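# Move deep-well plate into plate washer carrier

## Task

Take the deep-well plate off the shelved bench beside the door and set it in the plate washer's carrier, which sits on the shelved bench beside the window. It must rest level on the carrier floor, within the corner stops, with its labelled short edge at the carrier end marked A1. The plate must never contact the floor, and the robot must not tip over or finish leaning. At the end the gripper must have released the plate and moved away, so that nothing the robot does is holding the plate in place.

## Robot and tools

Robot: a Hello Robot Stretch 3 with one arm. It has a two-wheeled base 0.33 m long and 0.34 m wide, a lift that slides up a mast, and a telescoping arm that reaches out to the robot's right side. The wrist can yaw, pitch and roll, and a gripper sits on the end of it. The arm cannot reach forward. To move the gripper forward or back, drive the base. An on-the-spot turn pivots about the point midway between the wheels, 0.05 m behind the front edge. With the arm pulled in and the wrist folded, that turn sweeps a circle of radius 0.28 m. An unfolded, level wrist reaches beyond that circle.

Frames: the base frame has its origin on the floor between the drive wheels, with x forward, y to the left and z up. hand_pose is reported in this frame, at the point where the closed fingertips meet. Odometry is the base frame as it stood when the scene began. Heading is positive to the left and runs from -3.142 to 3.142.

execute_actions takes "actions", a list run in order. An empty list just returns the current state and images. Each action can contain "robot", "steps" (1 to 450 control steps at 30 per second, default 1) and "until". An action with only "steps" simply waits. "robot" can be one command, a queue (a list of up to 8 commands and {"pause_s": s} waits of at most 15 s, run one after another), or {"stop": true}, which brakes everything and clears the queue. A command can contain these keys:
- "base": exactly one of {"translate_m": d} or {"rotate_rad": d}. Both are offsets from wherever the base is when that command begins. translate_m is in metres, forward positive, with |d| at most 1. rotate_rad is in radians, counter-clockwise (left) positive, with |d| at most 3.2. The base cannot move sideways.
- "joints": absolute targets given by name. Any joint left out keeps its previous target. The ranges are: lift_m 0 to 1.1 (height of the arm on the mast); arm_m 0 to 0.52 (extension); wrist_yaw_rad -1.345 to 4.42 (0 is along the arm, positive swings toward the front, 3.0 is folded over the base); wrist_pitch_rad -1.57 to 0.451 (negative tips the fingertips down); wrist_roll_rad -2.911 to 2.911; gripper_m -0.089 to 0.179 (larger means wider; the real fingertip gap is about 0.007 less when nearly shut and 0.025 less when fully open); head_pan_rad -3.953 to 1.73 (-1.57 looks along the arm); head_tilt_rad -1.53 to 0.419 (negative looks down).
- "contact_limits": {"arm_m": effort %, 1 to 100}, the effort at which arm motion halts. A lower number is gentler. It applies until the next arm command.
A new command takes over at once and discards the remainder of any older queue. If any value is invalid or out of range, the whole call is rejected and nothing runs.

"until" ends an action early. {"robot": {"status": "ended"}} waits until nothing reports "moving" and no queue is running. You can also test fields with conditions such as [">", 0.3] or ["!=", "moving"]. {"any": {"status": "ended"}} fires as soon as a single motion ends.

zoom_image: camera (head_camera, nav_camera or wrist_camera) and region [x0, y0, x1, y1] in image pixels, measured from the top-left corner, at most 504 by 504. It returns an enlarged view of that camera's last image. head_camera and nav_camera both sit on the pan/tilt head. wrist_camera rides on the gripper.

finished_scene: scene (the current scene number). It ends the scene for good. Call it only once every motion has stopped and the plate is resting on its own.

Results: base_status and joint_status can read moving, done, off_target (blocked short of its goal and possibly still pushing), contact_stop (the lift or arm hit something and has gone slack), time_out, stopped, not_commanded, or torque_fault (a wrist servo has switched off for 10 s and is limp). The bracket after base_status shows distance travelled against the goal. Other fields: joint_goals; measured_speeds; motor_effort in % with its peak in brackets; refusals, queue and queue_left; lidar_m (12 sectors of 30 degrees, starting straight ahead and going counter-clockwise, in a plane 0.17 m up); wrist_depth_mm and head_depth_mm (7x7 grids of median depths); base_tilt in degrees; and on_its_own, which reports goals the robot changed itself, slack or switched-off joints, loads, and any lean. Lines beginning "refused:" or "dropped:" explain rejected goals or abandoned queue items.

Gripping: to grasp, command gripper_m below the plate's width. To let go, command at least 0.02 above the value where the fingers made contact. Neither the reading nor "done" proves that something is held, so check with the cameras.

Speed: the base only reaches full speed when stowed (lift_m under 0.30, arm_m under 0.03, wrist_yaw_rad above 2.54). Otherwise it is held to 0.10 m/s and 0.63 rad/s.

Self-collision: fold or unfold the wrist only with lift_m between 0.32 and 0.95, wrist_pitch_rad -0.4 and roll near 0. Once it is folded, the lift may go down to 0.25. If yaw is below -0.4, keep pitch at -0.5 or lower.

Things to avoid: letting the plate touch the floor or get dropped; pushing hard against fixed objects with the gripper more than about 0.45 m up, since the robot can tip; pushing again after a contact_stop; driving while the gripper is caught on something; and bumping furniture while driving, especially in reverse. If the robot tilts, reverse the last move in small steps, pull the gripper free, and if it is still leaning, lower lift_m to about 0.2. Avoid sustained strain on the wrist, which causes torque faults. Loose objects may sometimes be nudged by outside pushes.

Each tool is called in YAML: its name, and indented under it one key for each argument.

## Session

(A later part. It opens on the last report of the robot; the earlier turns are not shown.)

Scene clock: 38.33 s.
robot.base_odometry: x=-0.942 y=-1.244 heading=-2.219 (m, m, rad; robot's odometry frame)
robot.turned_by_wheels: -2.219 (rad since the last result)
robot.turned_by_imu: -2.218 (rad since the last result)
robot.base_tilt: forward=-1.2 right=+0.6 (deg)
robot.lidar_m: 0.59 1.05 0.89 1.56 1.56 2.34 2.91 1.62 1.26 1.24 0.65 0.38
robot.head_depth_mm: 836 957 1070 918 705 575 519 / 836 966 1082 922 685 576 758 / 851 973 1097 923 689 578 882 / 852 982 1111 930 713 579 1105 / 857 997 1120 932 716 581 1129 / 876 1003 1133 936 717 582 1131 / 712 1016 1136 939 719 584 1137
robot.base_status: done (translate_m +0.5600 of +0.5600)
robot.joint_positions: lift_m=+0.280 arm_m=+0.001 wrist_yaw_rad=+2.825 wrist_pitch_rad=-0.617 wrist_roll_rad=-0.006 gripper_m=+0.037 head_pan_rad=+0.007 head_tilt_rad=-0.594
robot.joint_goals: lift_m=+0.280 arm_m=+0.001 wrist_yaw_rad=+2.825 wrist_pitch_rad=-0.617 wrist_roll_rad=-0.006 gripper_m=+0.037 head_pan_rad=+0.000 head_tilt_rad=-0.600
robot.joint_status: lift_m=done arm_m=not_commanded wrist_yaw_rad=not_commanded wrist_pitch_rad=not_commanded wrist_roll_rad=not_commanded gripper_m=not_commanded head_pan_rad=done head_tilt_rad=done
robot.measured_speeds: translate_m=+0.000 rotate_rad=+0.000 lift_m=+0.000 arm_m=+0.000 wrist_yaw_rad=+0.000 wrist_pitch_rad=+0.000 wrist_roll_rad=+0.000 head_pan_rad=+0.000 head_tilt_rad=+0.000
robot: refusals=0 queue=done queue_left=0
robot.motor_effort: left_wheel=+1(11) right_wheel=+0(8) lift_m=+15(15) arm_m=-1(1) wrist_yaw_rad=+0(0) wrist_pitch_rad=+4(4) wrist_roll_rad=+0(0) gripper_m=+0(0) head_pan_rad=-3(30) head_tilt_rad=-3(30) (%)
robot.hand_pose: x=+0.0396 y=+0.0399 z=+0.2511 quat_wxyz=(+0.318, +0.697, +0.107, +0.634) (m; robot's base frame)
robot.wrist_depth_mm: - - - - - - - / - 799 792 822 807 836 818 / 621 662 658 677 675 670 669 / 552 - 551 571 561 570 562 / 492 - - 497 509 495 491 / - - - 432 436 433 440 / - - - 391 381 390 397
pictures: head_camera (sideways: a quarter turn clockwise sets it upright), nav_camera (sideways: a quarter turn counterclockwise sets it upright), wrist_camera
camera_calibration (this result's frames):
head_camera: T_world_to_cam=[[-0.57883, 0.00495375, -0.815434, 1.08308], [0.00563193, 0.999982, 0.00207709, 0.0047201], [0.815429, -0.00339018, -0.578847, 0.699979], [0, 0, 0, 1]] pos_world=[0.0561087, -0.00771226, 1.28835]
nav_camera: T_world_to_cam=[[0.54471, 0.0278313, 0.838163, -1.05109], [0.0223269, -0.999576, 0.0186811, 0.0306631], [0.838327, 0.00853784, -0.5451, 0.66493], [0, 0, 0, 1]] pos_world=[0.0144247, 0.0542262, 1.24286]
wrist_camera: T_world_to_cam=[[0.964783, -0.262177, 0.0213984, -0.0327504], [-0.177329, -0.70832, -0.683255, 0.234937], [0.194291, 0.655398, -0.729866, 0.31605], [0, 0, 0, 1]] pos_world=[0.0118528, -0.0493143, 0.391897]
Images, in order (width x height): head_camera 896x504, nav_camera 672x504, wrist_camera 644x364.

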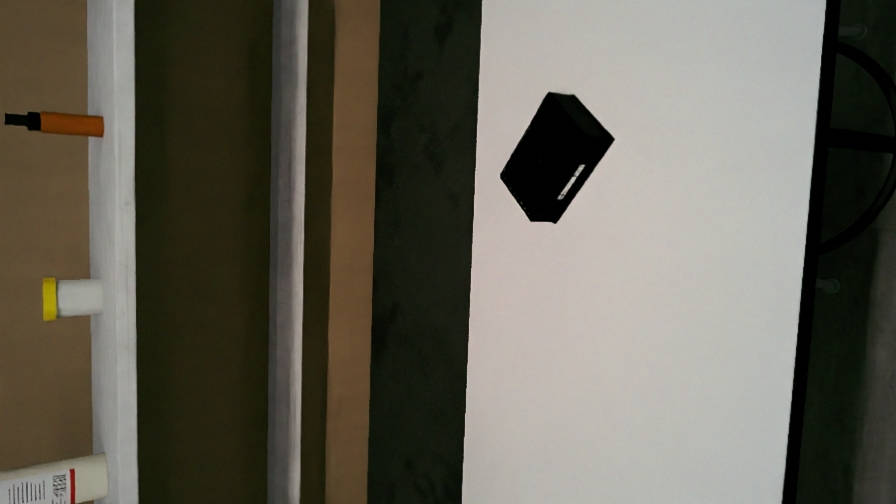

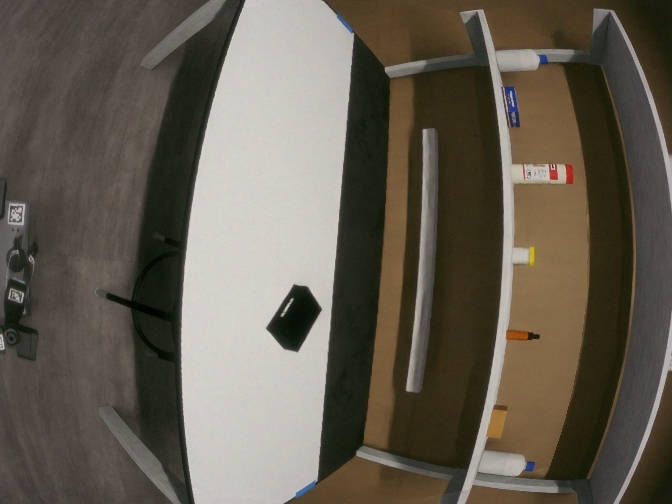

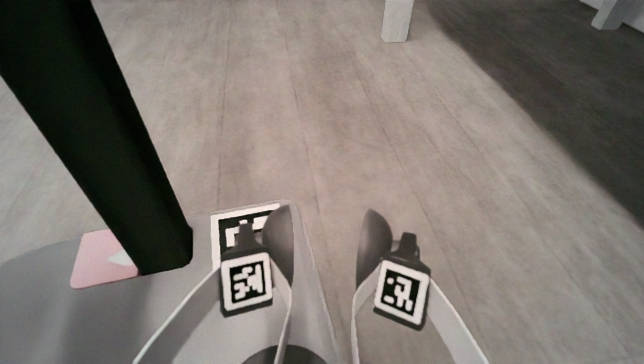

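execute_actions:
  actions:
    - {"robot":[{"base":{"rotate_rad":1.5},"joints":{"head_pan_rad":-1.3,"head_tilt_rad":-0.75}},{"base":{"translate_m":-0.2},"joints":{"lift_m":0.9,"wrist_pitch_rad":-0.4}},{"joints":{"wrist_yaw_rad":0.848,"gripper_m":0.15}},{"joints":{"wrist_pitch_rad":-0.7,"arm_m":0.15}}],"steps":450,"until":{"robot":{"status":"ended"}}}
    - {"steps":450,"until":{"robot":{"status":"ended"}}}

Scene clock: 62.47 s.
robot.base_odometry: x=-1.092 y=-1.112 heading=-0.719 (m, m, rad; robot's odometry frame)
robot.turned_by_wheels: +1.500 (rad since the last result)
robot.turned_by_imu: +1.498 (rad since the last result)
robot.base_tilt: forward=-1.2 right=+0.5 (deg)
robot.lidar_m: 2.02 1.75 2.40 3.51 1.47 1.08 1.04 0.48 0.51 0.38 0.38 1.08
robot.head_depth_mm: 866 938 993 - 588 548 1108 / 889 970 974 783 590 561 1110 / 913 998 976 716 607 964 1115 / 937 1072 985 733 609 965 1099 / 965 1109 984 763 610 1242 1121 / 993 1146 992 767 628 1292 1121 / 1026 1189 995 769 648 1298 1124
robot.base_status: done (translate_m -0.2000 of -0.2000)
robot.joint_positions: lift_m=+0.900 arm_m=+0.150 wrist_yaw_rad=+0.849 wrist_pitch_rad=-0.710 wrist_roll_rad=-0.006 gripper_m=+0.150 head_pan_rad=-1.293 head_tilt_rad=-0.741
robot.joint_goals: lift_m=+0.900 arm_m=+0.150 wrist_yaw_rad=+0.848 wrist_pitch_rad=-0.700 wrist_roll_rad=-0.006 gripper_m=+0.150 head_pan_rad=-1.300 head_tilt_rad=-0.750
robot.joint_status: lift_m=done arm_m=done wrist_yaw_rad=done wrist_pitch_rad=done wrist_roll_rad=not_commanded gripper_m=done head_pan_rad=done head_tilt_rad=done
robot.measured_speeds: translate_m=+0.000 rotate_rad=+0.000 lift_m=+0.000 arm_m=+0.000 wrist_yaw_rad=+0.000 wrist_pitch_rad=+0.000 wrist_roll_rad=+0.000 head_pan_rad=+0.000 head_tilt_rad=+0.000
robot: refusals=0 queue=done queue_left=0
robot.motor_effort: left_wheel=+0(9) right_wheel=+2(13) lift_m=+23(24) arm_m=+3(3) wrist_yaw_rad=-1(3) wrist_pitch_rad=+4(8) wrist_roll_rad=+0(0) gripper_m=+0(82) head_pan_rad=-3(29) head_tilt_rad=-4(21) (%)
robot.hand_pose: x=+0.1126 y=-0.4128 z=+0.8531 quat_wxyz=(+0.707, +0.497, -0.500, +0.050) (m; robot's base frame)
robot.wrist_depth_mm: 499 500 500 498 507 503 514 / 427 420 416 419 423 424 421 / - 359 354 360 323 320 359 / - 314 313 316 278 270 316 / - 284 278 281 276 274 282 / - - 252 252 252 254 254 / 976 237 227 227 229 225 233
pictures: head_camera (sideways: a quarter turn clockwise sets it upright), nav_camera (sideways: a quarter turn counterclockwise sets it upright), wrist_camera
camera_calibration (this result's frames):
head_camera: T_world_to_cam=[[-0.18105, 0.668119, -0.721691, 0.958464], [0.965133, 0.261759, 0.000206308, 0.0013029], [0.189047, -0.696491, -0.692215, 0.851271], [0, 0, 0, 1]] pos_world=[0.0113421, -0.0478065, 1.28098]
nav_camera: T_world_to_cam=[[0.204534, -0.630036, 0.749147, -0.932972], [-0.956516, -0.29123, 0.0162248, 0.0398352], [0.207952, -0.719889, -0.662205, 0.821117], [0, 0, 0, 1]] pos_world=[0.0581748, 0.0149086, 1.24203]
wrist_camera: T_world_to_cam=[[-0.619868, -0.784533, 0.0165171, -0.267799], [-0.626561, 0.482161, -0.612326, 0.820054], [0.472425, -0.38991, -0.790433, 0.626809], [0, 0, 0, 1]] pos_world=[0.0516934, -0.361096, 1.00201]
Images, in order (width x height): head_camera 896x504, nav_camera 672x504, wrist_camera 644x364.

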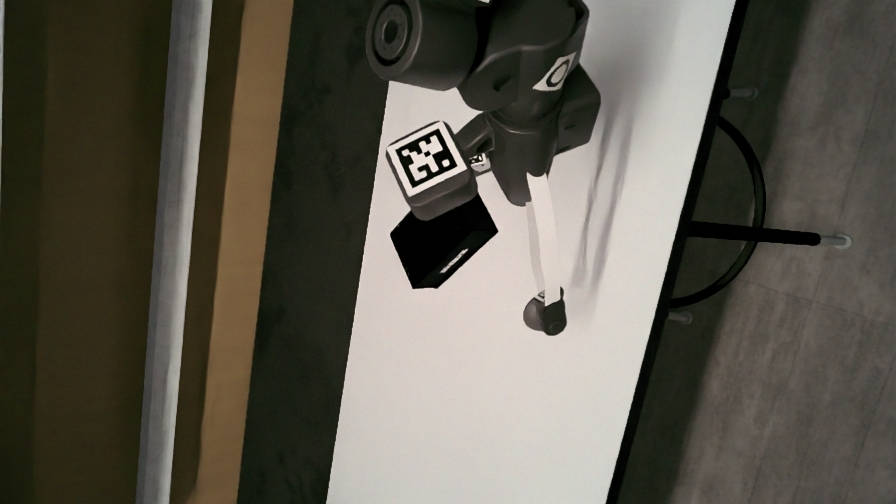

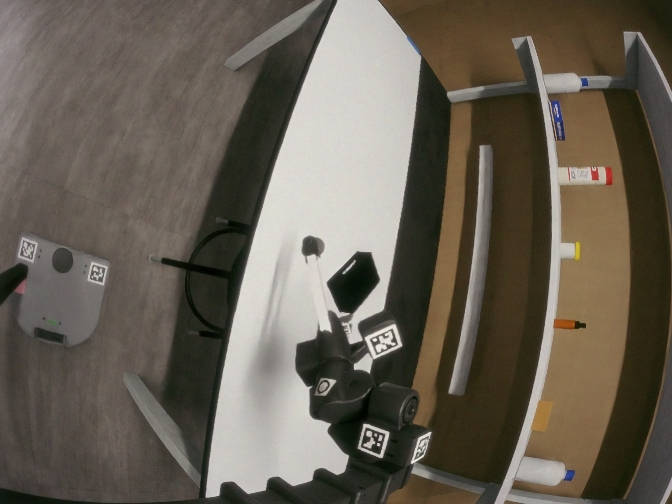

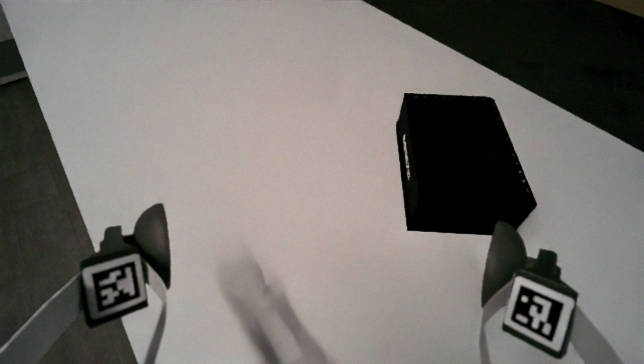

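execute_actions:
  actions:
    - {"robot":{"joints":{"arm_m":0.31}},"steps":450,"until":{"robot":{"status":"ended"}}}

Scene clock: 66.63 s.
robot.base_odometry: x=-1.092 y=-1.112 heading=-0.719 (m, m, rad; robot's odometry frame)
robot.turned_by_wheels: +0.000 (rad since the last result)
robot.turned_by_imu: -0.001 (rad since the last result)
robot.base_tilt: forward=-1.2 right=+0.6 (deg)
robot.lidar_m: 2.03 1.75 2.41 3.47 1.47 1.08 1.04 0.49 0.51 0.38 0.38 1.08
robot.head_depth_mm: 866 928 - 733 618 548 1106 / 888 967 1058 732 621 563 1110 / 912 998 976 721 623 966 1112 / 940 1071 980 718 623 966 1093 / 968 1108 986 765 626 1240 1122 / 995 1145 989 767 627 1299 1125 / 1025 1187 995 770 646 1294 1122
robot.base_status: done (translate_m -0.2000 of -0.2000)
robot.joint_positions: lift_m=+0.900 arm_m=+0.310 wrist_yaw_rad=+0.849 wrist_pitch_rad=-0.710 wrist_roll_rad=-0.006 gripper_m=+0.150 head_pan_rad=-1.293 head_tilt_rad=-0.741
robot.joint_goals: lift_m=+0.900 arm_m=+0.310 wrist_yaw_rad=+0.848 wrist_pitch_rad=-0.700 wrist_roll_rad=-0.006 gripper_m=+0.150 head_pan_rad=-1.300 head_tilt_rad=-0.750
robot.joint_status: lift_m=done arm_m=done wrist_yaw_rad=done wrist_pitch_rad=done wrist_roll_rad=not_commanded gripper_m=done head_pan_rad=done head_tilt_rad=done
robot.measured_speeds: translate_m=+0.000 rotate_rad=+0.000 lift_m=+0.000 arm_m=+0.000 wrist_yaw_rad=+0.000 wrist_pitch_rad=+0.000 wrist_roll_rad=+0.000 head_pan_rad=+0.000 head_tilt_rad=+0.000
robot: refusals=0 queue=done queue_left=0
robot.motor_effort: left_wheel=+0(1) right_wheel=+2(2) lift_m=+24(24) arm_m=+4(4) wrist_yaw_rad=-1(1) wrist_pitch_rad=+3(3) wrist_roll_rad=+0(0) gripper_m=+0(0) head_pan_rad=-2(3) head_tilt_rad=-4(5) (%)
robot.hand_pose: x=+0.1125 y=-0.5728 z=+0.8531 quat_wxyz=(+0.707, +0.497, -0.500, +0.050) (m; robot's base frame)
robot.wrist_depth_mm: 497 494 497 495 507 511 478 / 406 421 421 415 423 428 423 / 359 360 357 358 364 362 363 / 315 311 310 260 318 316 319 / 280 285 272 236 277 285 282 / 257 - 242 217 252 252 253 / 226 227 212 196 230 226 230
pictures: head_camera (sideways: a quarter turn clockwise sets it upright), nav_camera (sideways: a quarter turn counterclockwise sets it upright), wrist_camera
camera_calibration (this result's frames):
head_camera: T_world_to_cam=[[-0.181045, 0.66812, -0.721691, 0.958464], [0.965135, 0.261752, 0.000206307, 0.00130289], [0.189042, -0.696492, -0.692215, 0.851271], [0, 0, 0, 1]] pos_world=[0.0113417, -0.0478065, 1.28098]
nav_camera: T_world_to_cam=[[0.20453, -0.630037, 0.749147, -0.932972], [-0.956518, -0.291223, 0.0162248, 0.0398352], [0.207947, -0.719891, -0.662205, 0.821117], [0, 0, 0, 1]] pos_world=[0.0581749, 0.0149082, 1.24203]
wrist_camera: T_world_to_cam=[[-0.620124, -0.78433, 0.0165068, -0.393226], [-0.626491, 0.482447, -0.612171, 0.89717], [0.47218, -0.389964, -0.790553, 0.564518], [0, 0, 0, 1]] pos_world=[0.0516661, -0.521114, 1.00199]
Images, in order (width x height): head_camera 896x504, nav_camera 672x504, wrist_camera 644x364.

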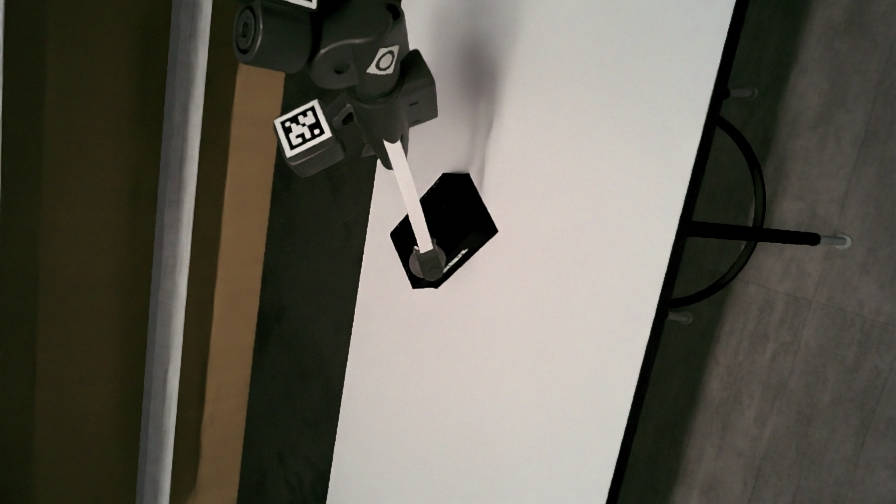

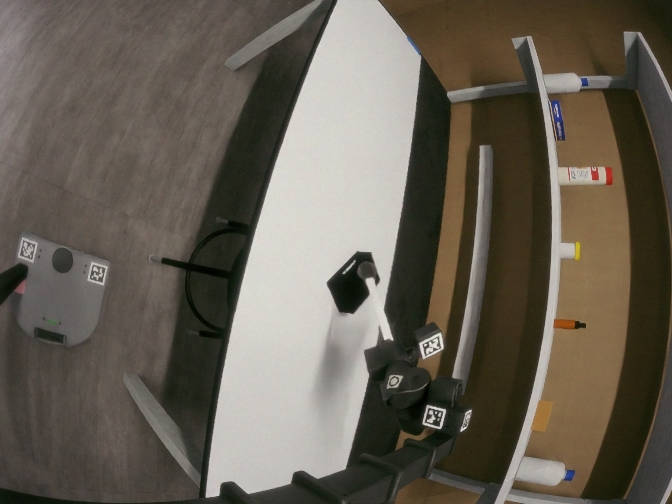

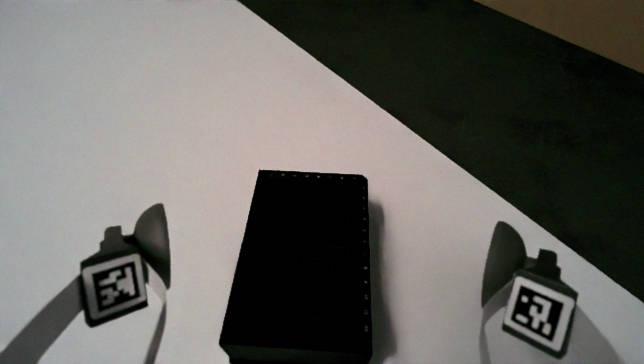

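execute_actions:
  actions:
    - {"robot":[{"base":{"translate_m":0.026},"joints":{"arm_m":0.315,"wrist_yaw_rad":0.84}},{"joints":{"lift_m":0.83}}],"steps":450,"until":{"robot":{"status":"ended"}}}

Scene clock: 78.27 s.
robot.base_odometry: x=-1.073 y=-1.129 heading=-0.719 (m, m, rad; robot's odometry frame)
robot.turned_by_wheels: +0.000 (rad since the last result)
robot.turned_by_imu: -0.001 (rad since the last result)
robot.base_tilt: forward=-1.2 right=+0.6 (deg)
robot.lidar_m: 2.02 1.72 2.39 2.88 1.50 1.10 1.07 0.50 1.01 0.37 0.65 1.05
robot.head_depth_mm: 864 937 1051 710 618 549 1108 / 888 970 1010 692 620 563 1113 / 913 1001 982 713 622 838 1116 / 937 1075 981 740 624 1210 1100 / 964 1108 986 764 626 1266 1118 / 996 1148 988 766 628 1296 1119 / 1025 1192 995 772 646 1300 1122
robot.base_status: done (translate_m +0.0260 of +0.0260)
robot.joint_positions: lift_m=+0.830 arm_m=+0.315 wrist_yaw_rad=+0.842 wrist_pitch_rad=-0.711 wrist_roll_rad=-0.006 gripper_m=+0.150 head_pan_rad=-1.293 head_tilt_rad=-0.741
robot.joint_goals: lift_m=+0.830 arm_m=+0.315 wrist_yaw_rad=+0.840 wrist_pitch_rad=-0.700 wrist_roll_rad=-0.006 gripper_m=+0.150 head_pan_rad=-1.300 head_tilt_rad=-0.750
robot.joint_status: lift_m=done arm_m=done wrist_yaw_rad=done wrist_pitch_rad=done wrist_roll_rad=not_commanded gripper_m=done head_pan_rad=done head_tilt_rad=done
robot.measured_speeds: translate_m=+0.000 rotate_rad=+0.000 lift_m=+0.000 arm_m=+0.000 wrist_yaw_rad=+0.000 wrist_pitch_rad=+0.000 wrist_roll_rad=+0.000 head_pan_rad=+0.000 head_tilt_rad=+0.000
robot: refusals=0 queue=done queue_left=0
robot.motor_effort: left_wheel=-1(4) right_wheel=+2(8) lift_m=+15(24) arm_m=+3(4) wrist_yaw_rad=-2(2) wrist_pitch_rad=+4(4) wrist_roll_rad=+0(0) gripper_m=+0(0) head_pan_rad=-3(3) head_tilt_rad=-5(5) (%)
robot.hand_pose: x=+0.1117 y=-0.5786 z=+0.7836 quat_wxyz=(+0.707, +0.495, -0.502, +0.048) (m; robot's base frame)
robot.wrist_depth_mm: 349 353 352 350 357 358 357 / 291 293 297 294 298 298 300 / 254 251 253 194 255 254 258 / 221 224 213 174 212 224 225 / 197 202 164 156 164 203 201 / 181 - 145 142 149 179 179 / 158 162 127 132 129 160 164
pictures: head_camera (sideways: a quarter turn clockwise sets it upright), nav_camera (sideways: a quarter turn counterclockwise sets it upright), wrist_camera
camera_calibration (this result's frames):
head_camera: T_world_to_cam=[[-0.181045, 0.66812, -0.721691, 0.958464], [0.965135, 0.261752, 0.000206309, 0.00130288], [0.189042, -0.696492, -0.692215, 0.851271], [0, 0, 0, 1]] pos_world=[0.0113417, -0.0478065, 1.28098]
nav_camera: T_world_to_cam=[[0.204529, -0.630037, 0.749147, -0.932972], [-0.956518, -0.291223, 0.0162248, 0.0398352], [0.207947, -0.719891, -0.662205, 0.821117], [0, 0, 0, 1]] pos_world=[0.0581749, 0.0149082, 1.24203]
wrist_camera: T_world_to_cam=[[-0.625036, -0.780422, 0.0164874, -0.394293], [-0.623615, 0.486523, -0.611882, 0.858702], [0.469505, -0.39273, -0.790777, 0.506524], [0, 0, 0, 1]] pos_world=[0.0512367, -0.526566, 0.932473]
Images, in order (width x height): head_camera 896x504, nav_camera 672x504, wrist_camera 644x364.

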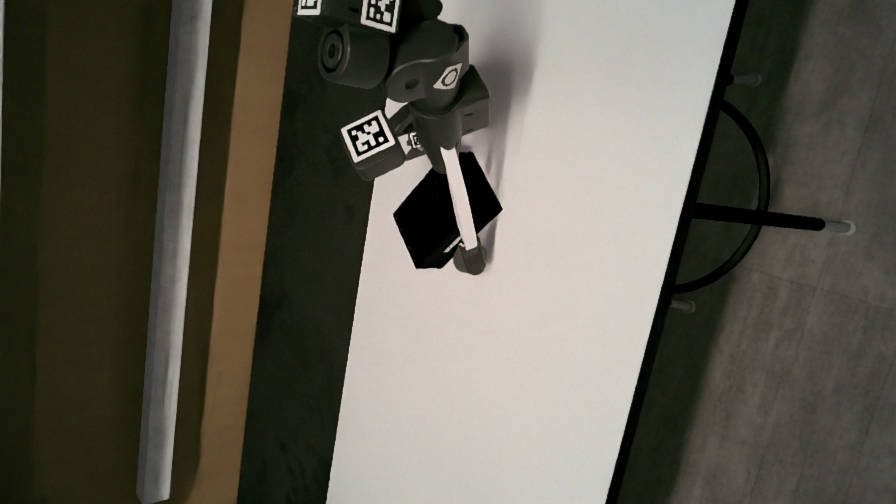

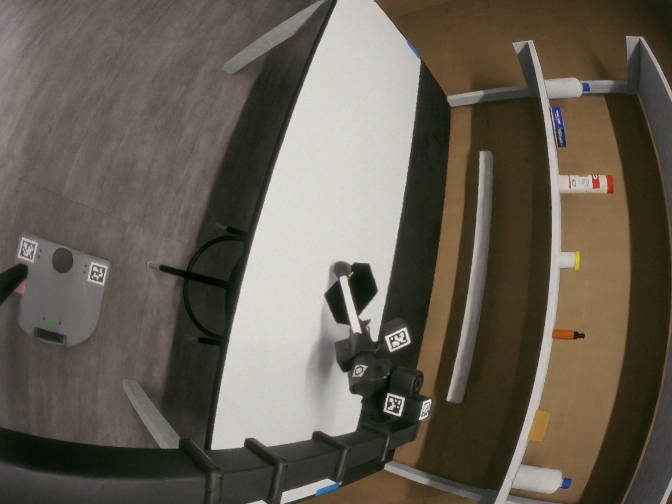

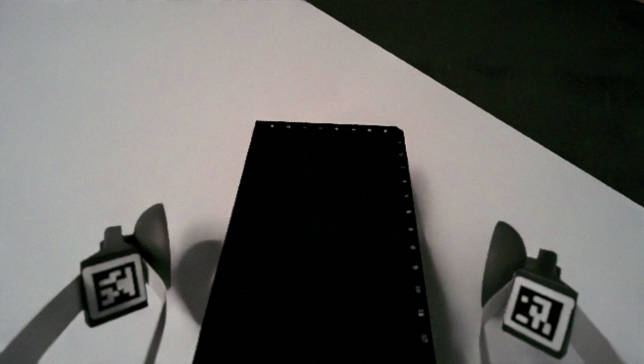

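execute_actions:
  actions:
    - {"robot":[{"joints":{"lift_m":0.822}},{"joints":{"gripper_m":0.112}}],"steps":450,"until":{"robot":{"status":"ended"}}}

zoom_image:
  camera: "head_camera"
  region: [370,130,530,290]

Scene clock: 82.03 s.
robot.base_odometry: x=-1.073 y=-1.129 heading=-0.719 (m, m, rad; robot's odometry frame)
robot.turned_by_wheels: +0.000 (rad since the last result)
robot.turned_by_imu: -0.001 (rad since the last result)
robot.base_tilt: forward=-1.1 right=+0.6 (deg)
robot.lidar_m: 2.02 1.72 2.39 2.88 1.50 1.11 1.07 0.51 1.01 0.37 0.65 1.06
robot.head_depth_mm: 864 937 1042 709 620 547 1107 / 887 973 1012 - 621 562 1113 / 912 997 977 715 623 837 1115 / 938 1071 985 740 624 1207 1096 / 966 1109 990 765 626 1267 1119 / 994 1144 987 769 627 1294 1119 / 1025 1188 994 768 646 1298 1124
robot.base_status: done (translate_m +0.0260 of +0.0260)
robot.joint_positions: lift_m=+0.822 arm_m=+0.315 wrist_yaw_rad=+0.842 wrist_pitch_rad=-0.705 wrist_roll_rad=-0.006 gripper_m=+0.112 head_pan_rad=-1.293 head_tilt_rad=-0.741
robot.joint_goals: lift_m=+0.822 arm_m=+0.315 wrist_yaw_rad=+0.840 wrist_pitch_rad=-0.700 wrist_roll_rad=-0.006 gripper_m=+0.112 head_pan_rad=-1.300 head_tilt_rad=-0.750
robot.joint_status: lift_m=done arm_m=done wrist_yaw_rad=done wrist_pitch_rad=done wrist_roll_rad=not_commanded gripper_m=done head_pan_rad=done head_tilt_rad=done
robot.measured_speeds: translate_m=+0.000 rotate_rad=+0.000 lift_m=+0.000 arm_m=+0.000 wrist_yaw_rad=+0.000 wrist_pitch_rad=+0.000 wrist_roll_rad=+0.000 head_pan_rad=+0.000 head_tilt_rad=+0.000
robot: refusals=0 queue=done queue_left=0
robot.motor_effort: left_wheel=+0(0) right_wheel=+2(2) lift_m=+15(16) arm_m=+3(4) wrist_yaw_rad=-1(2) wrist_pitch_rad=+1(3) wrist_roll_rad=+0(0) gripper_m=-1(82) head_pan_rad=-3(3) head_tilt_rad=-6(5) (%)
robot.hand_pose: x=+0.1125 y=-0.5794 z=+0.7766 quat_wxyz=(+0.707, +0.494, -0.503, +0.050) (m; robot's base frame)
robot.wrist_depth_mm: 340 339 345 348 353 349 345 / 284 284 287 284 289 289 295 / 242 245 239 185 239 246 249 / 214 212 203 168 177 215 215 / 190 195 146 149 150 196 192 / 171 - 133 138 133 176 174 / - 155 116 121 125 154 157
pictures: head_camera (sideways: a quarter turn clockwise sets it upright), nav_camera (sideways: a quarter turn counterclockwise sets it upright), wrist_camera
camera_calibration (this result's frames):
head_camera: T_world_to_cam=[[-0.181045, 0.66812, -0.721691, 0.958464], [0.965135, 0.261752, 0.000206306, 0.00130289], [0.189042, -0.696492, -0.692215, 0.851271], [0, 0, 0, 1]] pos_world=[0.0113417, -0.0478065, 1.28098]
nav_camera: T_world_to_cam=[[0.20453, -0.630037, 0.749147, -0.932972], [-0.956518, -0.291223, 0.0162248, 0.0398352], [0.207947, -0.71989, -0.662205, 0.821117], [0, 0, 0, 1]] pos_world=[0.0581749, 0.0149082, 1.24203]
wrist_camera: T_world_to_cam=[[-0.625513, -0.780033, 0.0168018, -0.394295], [-0.620662, 0.484432, -0.616526, 0.857368], [0.472771, -0.396073, -0.787155, 0.495245], [0, 0, 0, 1]] pos_world=[0.0513614, -0.526747, 0.925049]
Images, in order (width x height): head_camera 896x504, nav_camera 672x504, wrist_camera 644x364.

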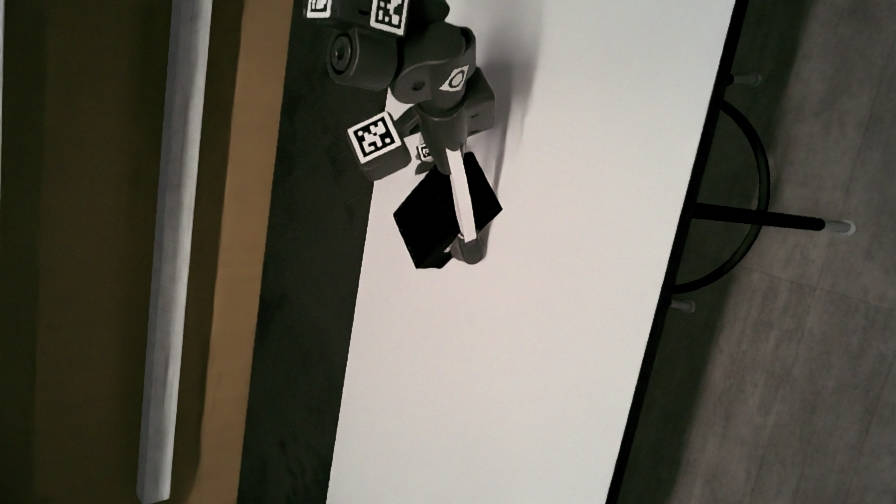

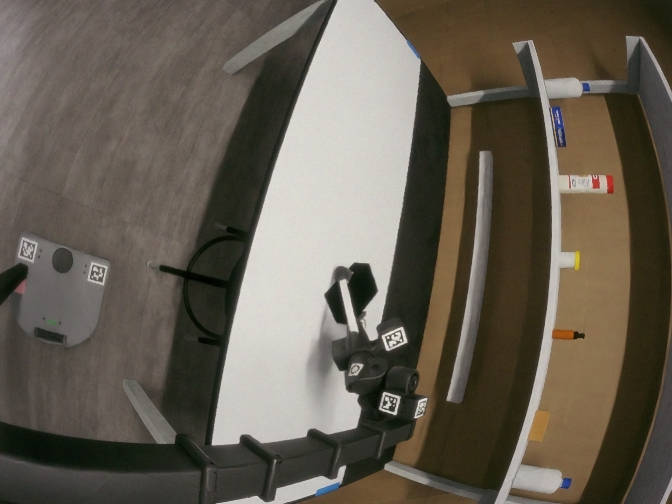

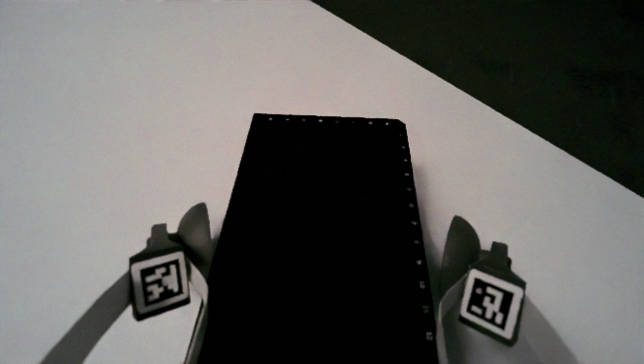

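Region (370, 130, 530, 290) of head_camera's 896x504 image, scaled by 3.150, with more detail than that image has.

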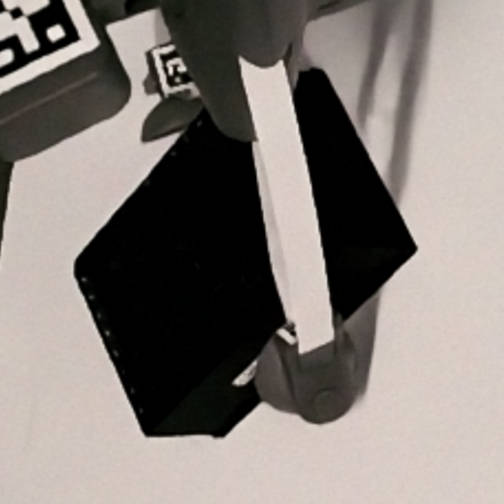

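execute_actions:
  actions:
    - {"robot":[{"joints":{"lift_m":0.829}},{"joints":{"gripper_m":0.06}}],"steps":450,"until":{"robot":{"status":"ended"}}}

zoom_image:
  camera: "head_camera"
  region: [370,130,530,290]

Scene clock: 85.50 s.
robot.base_odometry: x=-1.073 y=-1.129 heading=-0.719 (m, m, rad; robot's odometry frame)
robot.turned_by_wheels: +0.000 (rad since the last result)
robot.turned_by_imu: -0.001 (rad since the last result)
robot.base_tilt: forward=-1.2 right=+0.6 (deg)
robot.lidar_m: 2.02 1.72 2.39 2.89 1.50 1.11 1.07 0.50 1.01 0.37 0.65 1.06
robot.head_depth_mm: 865 936 1055 709 619 548 1109 / 886 970 1014 702 621 563 1111 / 913 996 979 715 623 836 1117 / 935 1071 979 741 625 1209 1098 / 968 1109 987 764 626 1261 1119 / 994 1146 993 767 628 1295 1127 / 1027 1184 993 771 647 1295 1122
robot.base_status: done (translate_m +0.0260 of +0.0260)
robot.joint_positions: lift_m=+0.829 arm_m=+0.315 wrist_yaw_rad=+0.842 wrist_pitch_rad=-0.714 wrist_roll_rad=-0.006 gripper_m=+0.061 head_pan_rad=-1.293 head_tilt_rad=-0.741
robot.joint_goals: lift_m=+0.829 arm_m=+0.315 wrist_yaw_rad=+0.840 wrist_pitch_rad=-0.700 wrist_roll_rad=-0.006 gripper_m=+0.060 head_pan_rad=-1.300 head_tilt_rad=-0.750
robot.joint_status: lift_m=done arm_m=done wrist_yaw_rad=done wrist_pitch_rad=done wrist_roll_rad=not_commanded gripper_m=done head_pan_rad=done head_tilt_rad=done
robot.measured_speeds: translate_m=+0.000 rotate_rad=+0.000 lift_m=+0.000 arm_m=+0.000 wrist_yaw_rad=+0.000 wrist_pitch_rad=+0.000 wrist_roll_rad=+0.000 head_pan_rad=+0.000 head_tilt_rad=+0.000
robot: refusals=0 queue=done queue_left=0
robot.motor_effort: left_wheel=+0(0) right_wheel=+3(3) lift_m=+24(24) arm_m=+3(3) wrist_yaw_rad=-1(2) wrist_pitch_rad=+4(5) wrist_roll_rad=+0(0) gripper_m=-16(87) head_pan_rad=-3(2) head_tilt_rad=-5(4) (%)
robot.hand_pose: x=+0.1112 y=-0.5783 z=+0.7815 quat_wxyz=(+0.708, +0.496, -0.501, +0.047) (m; robot's base frame)
robot.wrist_depth_mm: 338 344 353 347 350 352 350 / 290 287 290 294 290 293 293 / 247 251 250 191 251 252 253 / 218 218 214 170 182 221 221 / 196 194 153 154 154 197 197 / 175 179 137 143 139 177 178 / 162 160 128 126 133 158 162
pictures: head_camera (sideways: a quarter turn clockwise sets it upright), nav_camera (sideways: a quarter turn counterclockwise sets it upright), wrist_camera
camera_calibration (this result's frames):
head_camera: T_world_to_cam=[[-0.181045, 0.66812, -0.721691, 0.958464], [0.965135, 0.261752, 0.000206307, 0.00130289], [0.189042, -0.696492, -0.692215, 0.851271], [0, 0, 0, 1]] pos_world=[0.0113417, -0.0478065, 1.28098]
nav_camera: T_world_to_cam=[[0.20453, -0.630037, 0.749147, -0.932972], [-0.956518, -0.291223, 0.0162248, 0.0398352], [0.207947, -0.719891, -0.662205, 0.821117], [0, 0, 0, 1]] pos_world=[0.0581749, 0.0149082, 1.24203]
wrist_camera: T_world_to_cam=[[-0.625402, -0.780132, 0.0163267, -0.393989], [-0.624764, 0.488095, -0.609453, 0.856123], [0.467485, -0.391353, -0.792654, 0.507728], [0, 0, 0, 1]] pos_world=[0.051118, -0.526532, 0.930652]
Images, in order (width x height): head_camera 896x504, nav_camera 672x504, wrist_camera 644x364.

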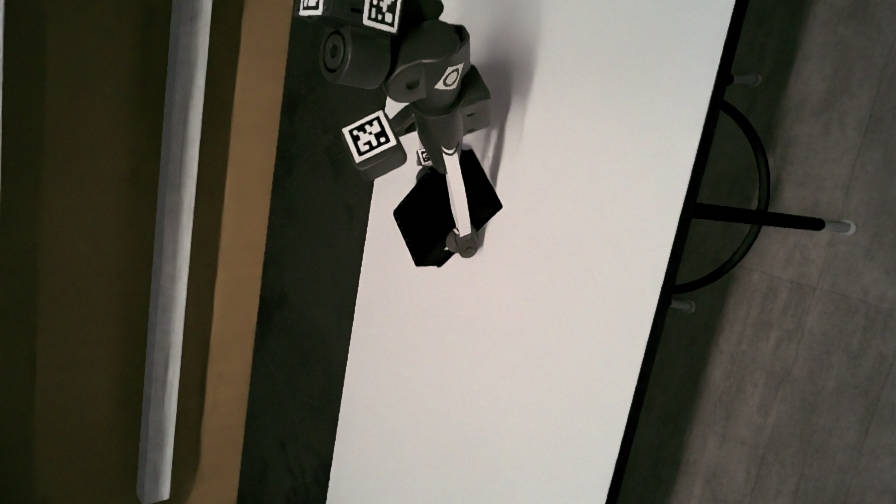

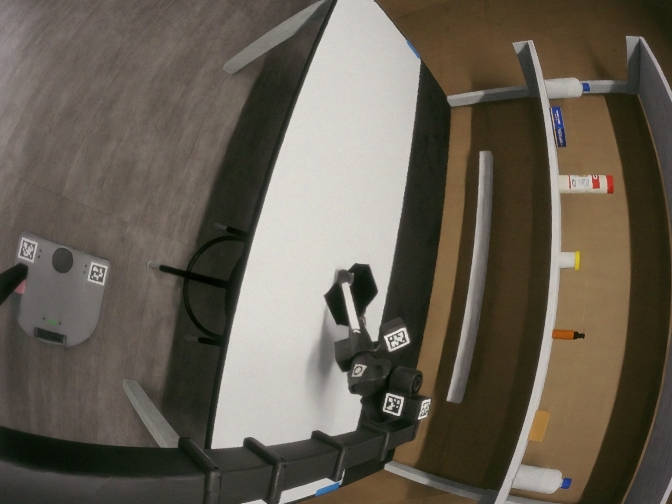

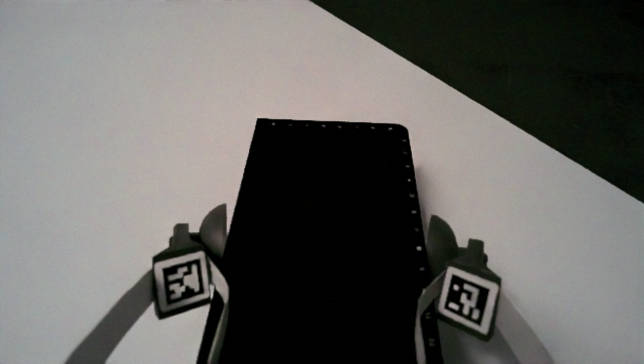

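Region (370, 130, 530, 290) of head_camera's 896x504 image, scaled by 3.150, with more detail than that image has.

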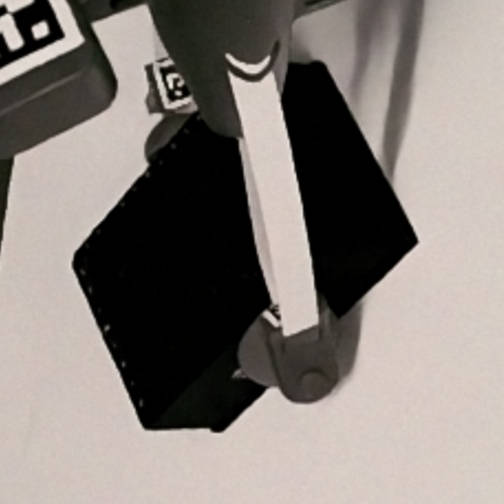

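Pads are on the plate. Squeezing a bit more and test-lifting.

execute_actions:
  actions:
    - {"robot":[{"joints":{"gripper_m":0.02}},{"joints":{"lift_m":0.88}}],"steps":450,"until":{"robot":{"status":"ended"}}}

Scene clock: 88.07 s.
robot.base_odometry: x=-1.073 y=-1.129 heading=-0.719 (m, m, rad; robot's odometry frame)
robot.turned_by_wheels: +0.000 (rad since the last result)
robot.turned_by_imu: -0.001 (rad since the last result)
robot.base_tilt: forward=-1.1 right=+0.5 (deg)
robot.lidar_m: 2.02 1.72 2.39 2.89 1.51 1.11 1.07 0.50 1.01 0.37 0.65 1.05
robot.head_depth_mm: 863 938 - 731 618 547 1111 / 888 968 1059 714 620 561 1111 / 913 998 981 690 623 837 1112 / 939 1071 984 717 625 1212 1093 / 965 1111 989 765 626 1267 1121 / 999 1142 992 766 628 1294 1121 / 1025 1184 996 773 645 1301 1122
robot.base_status: done (translate_m +0.0260 of +0.0260)
robot.joint_positions: lift_m=+0.880 arm_m=+0.315 wrist_yaw_rad=+0.842 wrist_pitch_rad=-0.716 wrist_roll_rad=-0.006 gripper_m=+0.025 head_pan_rad=-1.293 head_tilt_rad=-0.741
robot.joint_goals: lift_m=+0.880 arm_m=+0.315 wrist_yaw_rad=+0.840 wrist_pitch_rad=-0.700 wrist_roll_rad=-0.006 gripper_m=+0.024 head_pan_rad=-1.300 head_tilt_rad=-0.750
robot.joint_status: lift_m=done arm_m=done wrist_yaw_rad=done wrist_pitch_rad=done wrist_roll_rad=not_commanded gripper_m=done head_pan_rad=done head_tilt_rad=done
robot.measured_speeds: translate_m=+0.000 rotate_rad=+0.000 lift_m=+0.000 arm_m=+0.000 wrist_yaw_rad=+0.000 wrist_pitch_rad=+0.000 wrist_roll_rad=+0.000 head_pan_rad=+0.000 head_tilt_rad=+0.000
robot: refusals=0 queue=done queue_left=0
robot.motor_effort: left_wheel=-1(1) right_wheel=+3(3) lift_m=+24(25) arm_m=+3(4) wrist_yaw_rad=-1(1) wrist_pitch_rad=+5(6) wrist_roll_rad=+0(0) gripper_m=-31(100) head_pan_rad=-3(3) head_tilt_rad=-5(5) (%)
robot.hand_pose: x=+0.1109 y=-0.5780 z=+0.8320 quat_wxyz=(+0.708, +0.497, -0.501, +0.046) (m; robot's base frame)
robot.wrist_depth_mm: 445 451 452 450 452 457 455 / 376 376 375 380 378 380 383 / 320 320 318 181 315 328 328 / 285 283 273 164 171 286 285 / 255 251 154 153 150 256 256 / 228 233 137 143 139 231 231 / 208 209 136 143 141 207 209
pictures: head_camera (sideways: a quarter turn clockwise sets it upright), nav_camera (sideways: a quarter turn counterclockwise sets it upright), wrist_camera
camera_calibration (this result's frames):
head_camera: T_world_to_cam=[[-0.181045, 0.66812, -0.721691, 0.958464], [0.965135, 0.261752, 0.000206306, 0.00130289], [0.189042, -0.696492, -0.692215, 0.851271], [0, 0, 0, 1]] pos_world=[0.0113417, -0.0478065, 1.28098]
nav_camera: T_world_to_cam=[[0.20453, -0.630037, 0.749147, -0.932972], [-0.956518, -0.291223, 0.0162248, 0.0398352], [0.207947, -0.71989, -0.662205, 0.821117], [0, 0, 0, 1]] pos_world=[0.0581749, 0.0149082, 1.24203]
wrist_camera: T_world_to_cam=[[-0.625371, -0.780159, 0.0161972, -0.394702], [-0.625849, 0.489063, -0.607561, 0.885684], [0.466073, -0.390088, -0.794108, 0.550164], [0, 0, 0, 1]] pos_world=[0.0510523, -0.526473, 0.98139]
Images, in order (width x height): head_camera 896x504, nav_camera 672x504, wrist_camera 644x364.

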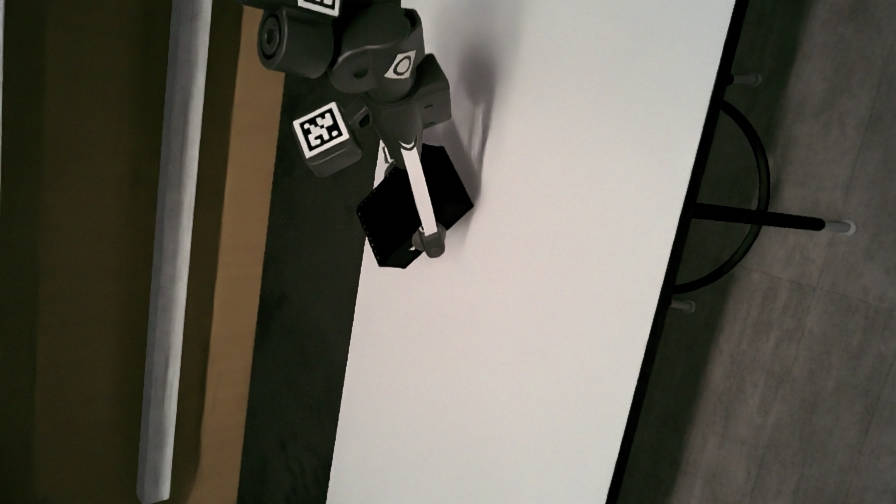

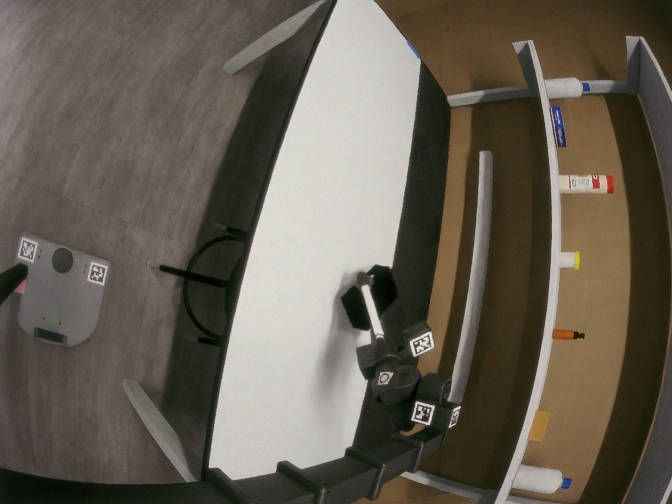

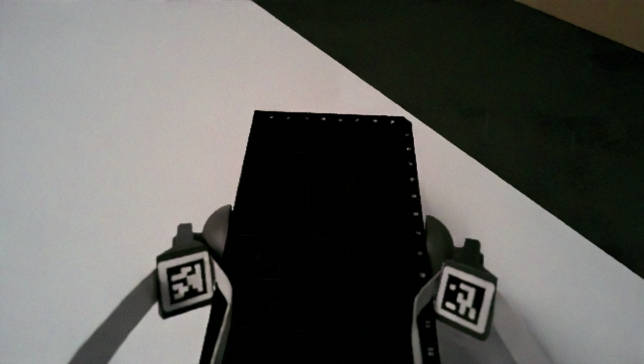

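execute_actions:
  actions:
    - {"robot":[{"joints":{"lift_m":0.92,"wrist_pitch_rad":-0.88,"wrist_yaw_rad":1.57,"arm_m":0.25}}],"steps":450,"until":{"robot":{"status":"ended"}}}

zoom_image:
  camera: "head_camera"
  region: [300,100,600,400]

Scene clock: 92.03 s.
robot.base_odometry: x=-1.073 y=-1.129 heading=-0.719 (m, m, rad; robot's odometry frame)
robot.turned_by_wheels: +0.000 (rad since the last result)
robot.turned_by_imu: -0.001 (rad since the last result)
robot.base_tilt: forward=-1.1 right=+0.6 (deg)
robot.lidar_m: 2.02 1.72 2.39 2.88 1.50 1.11 1.07 0.50 1.01 0.37 0.65 1.05
robot.head_depth_mm: 864 930 - 711 620 548 1109 / 888 966 973 - 621 562 1110 / 910 1000 1017 714 607 836 1114 / 939 1071 981 762 579 1212 1095 / 967 1110 987 767 595 1262 1117 / 996 1149 991 767 628 1291 1121 / 1025 1188 991 769 645 1300 1120
robot.base_status: done (translate_m +0.0260 of +0.0260)
robot.joint_positions: lift_m=+0.920 arm_m=+0.250 wrist_yaw_rad=+1.568 wrist_pitch_rad=-0.892 wrist_roll_rad=-0.006 gripper_m=+0.044 head_pan_rad=-1.293 head_tilt_rad=-0.741
robot.joint_goals: lift_m=+0.920 arm_m=+0.250 wrist_yaw_rad=+1.570 wrist_pitch_rad=-0.880 wrist_roll_rad=-0.006 gripper_m=+0.043 head_pan_rad=-1.300 head_tilt_rad=-0.750
robot.joint_status: lift_m=done arm_m=done wrist_yaw_rad=done wrist_pitch_rad=done wrist_roll_rad=not_commanded gripper_m=done head_pan_rad=done head_tilt_rad=done
robot.measured_speeds: translate_m=+0.000 rotate_rad=+0.000 lift_m=+0.000 arm_m=+0.000 wrist_yaw_rad=+0.000 wrist_pitch_rad=+0.000 wrist_roll_rad=+0.000 head_pan_rad=+0.000 head_tilt_rad=+0.000
robot: refusals=0 queue=done queue_left=0
robot.on_its_own: gripper_m is held at +0.043, not at your +0.020, by its stall guard, which is still easing
robot.motor_effort: left_wheel=+0(1) right_wheel=+3(3) lift_m=+23(24) arm_m=-4(7) wrist_yaw_rad=+2(3) wrist_pitch_rad=+4(4) wrist_roll_rad=+0(0) gripper_m=-22(31) head_pan_rad=-2(3) head_tilt_rad=-5(5) (%)
robot.hand_pose: x=+0.1208 y=-0.3960 z=+0.8439 quat_wxyz=(+0.668, +0.665, -0.234, +0.236) (m; robot's base frame)
robot.wrist_depth_mm: - - - 374 376 371 377 / - - - 340 332 334 334 / - - - 181 299 307 302 / - - 276 165 172 280 278 / - - 154 153 150 259 259 / - - 137 144 140 239 238 / 973 942 131 143 140 220 221
pictures: head_camera (sideways: a quarter turn clockwise sets it upright), nav_camera (sideways: a quarter turn counterclockwise sets it upright), wrist_camera
camera_calibration (this result's frames):
head_camera: T_world_to_cam=[[-0.181045, 0.66812, -0.721691, 0.958464], [0.965135, 0.261752, 0.000206306, 0.00130289], [0.189042, -0.696492, -0.692215, 0.851271], [0, 0, 0, 1]] pos_world=[0.0113417, -0.0478065, 1.28098]
nav_camera: T_world_to_cam=[[0.204529, -0.630037, 0.749147, -0.932972], [-0.956518, -0.291223, 0.0162248, 0.0398352], [0.207946, -0.719891, -0.662205, 0.821117], [0, 0, 0, 1]] pos_world=[0.0581749, 0.0149082, 1.24203]
wrist_camera: T_world_to_cam=[[0.0517441, -0.998638, 0.00667617, -0.406988], [-0.886737, -0.049019, -0.459669, 0.503722], [0.45937, 0.0178651, -0.888065, 0.86759], [0, 0, 0, 1]] pos_world=[0.0691832, -0.397241, 1.00474]
Images, in order (width x height): head_camera 896x504, nav_camera 672x504, wrist_camera 644x364.

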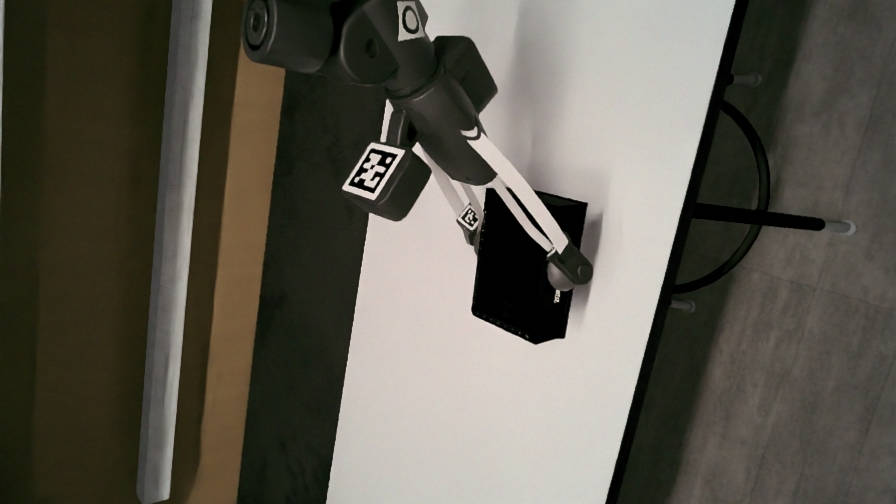

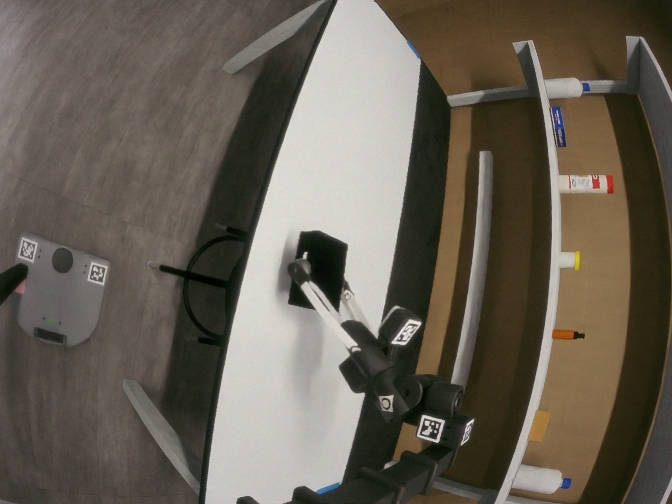

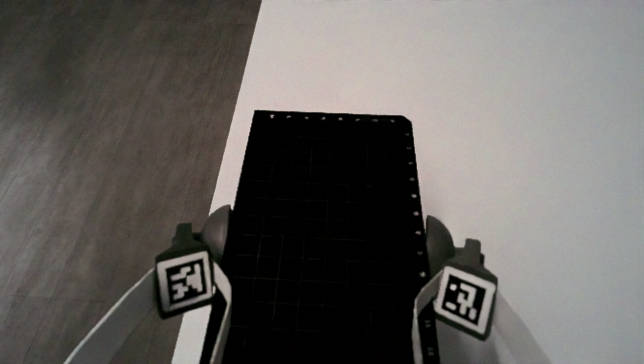

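Region (300, 100, 600, 400) of head_camera's 896x504 image, scaled by 1.680, with more detail than that image has.

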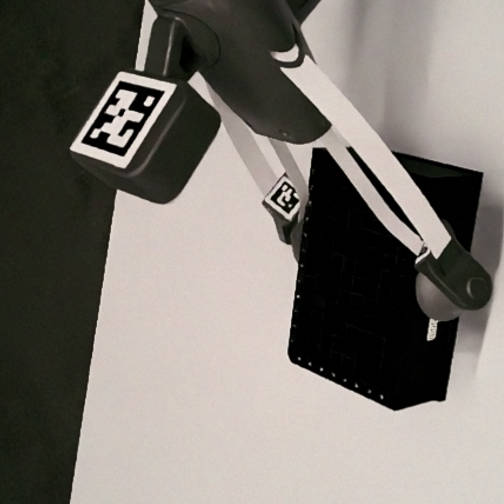

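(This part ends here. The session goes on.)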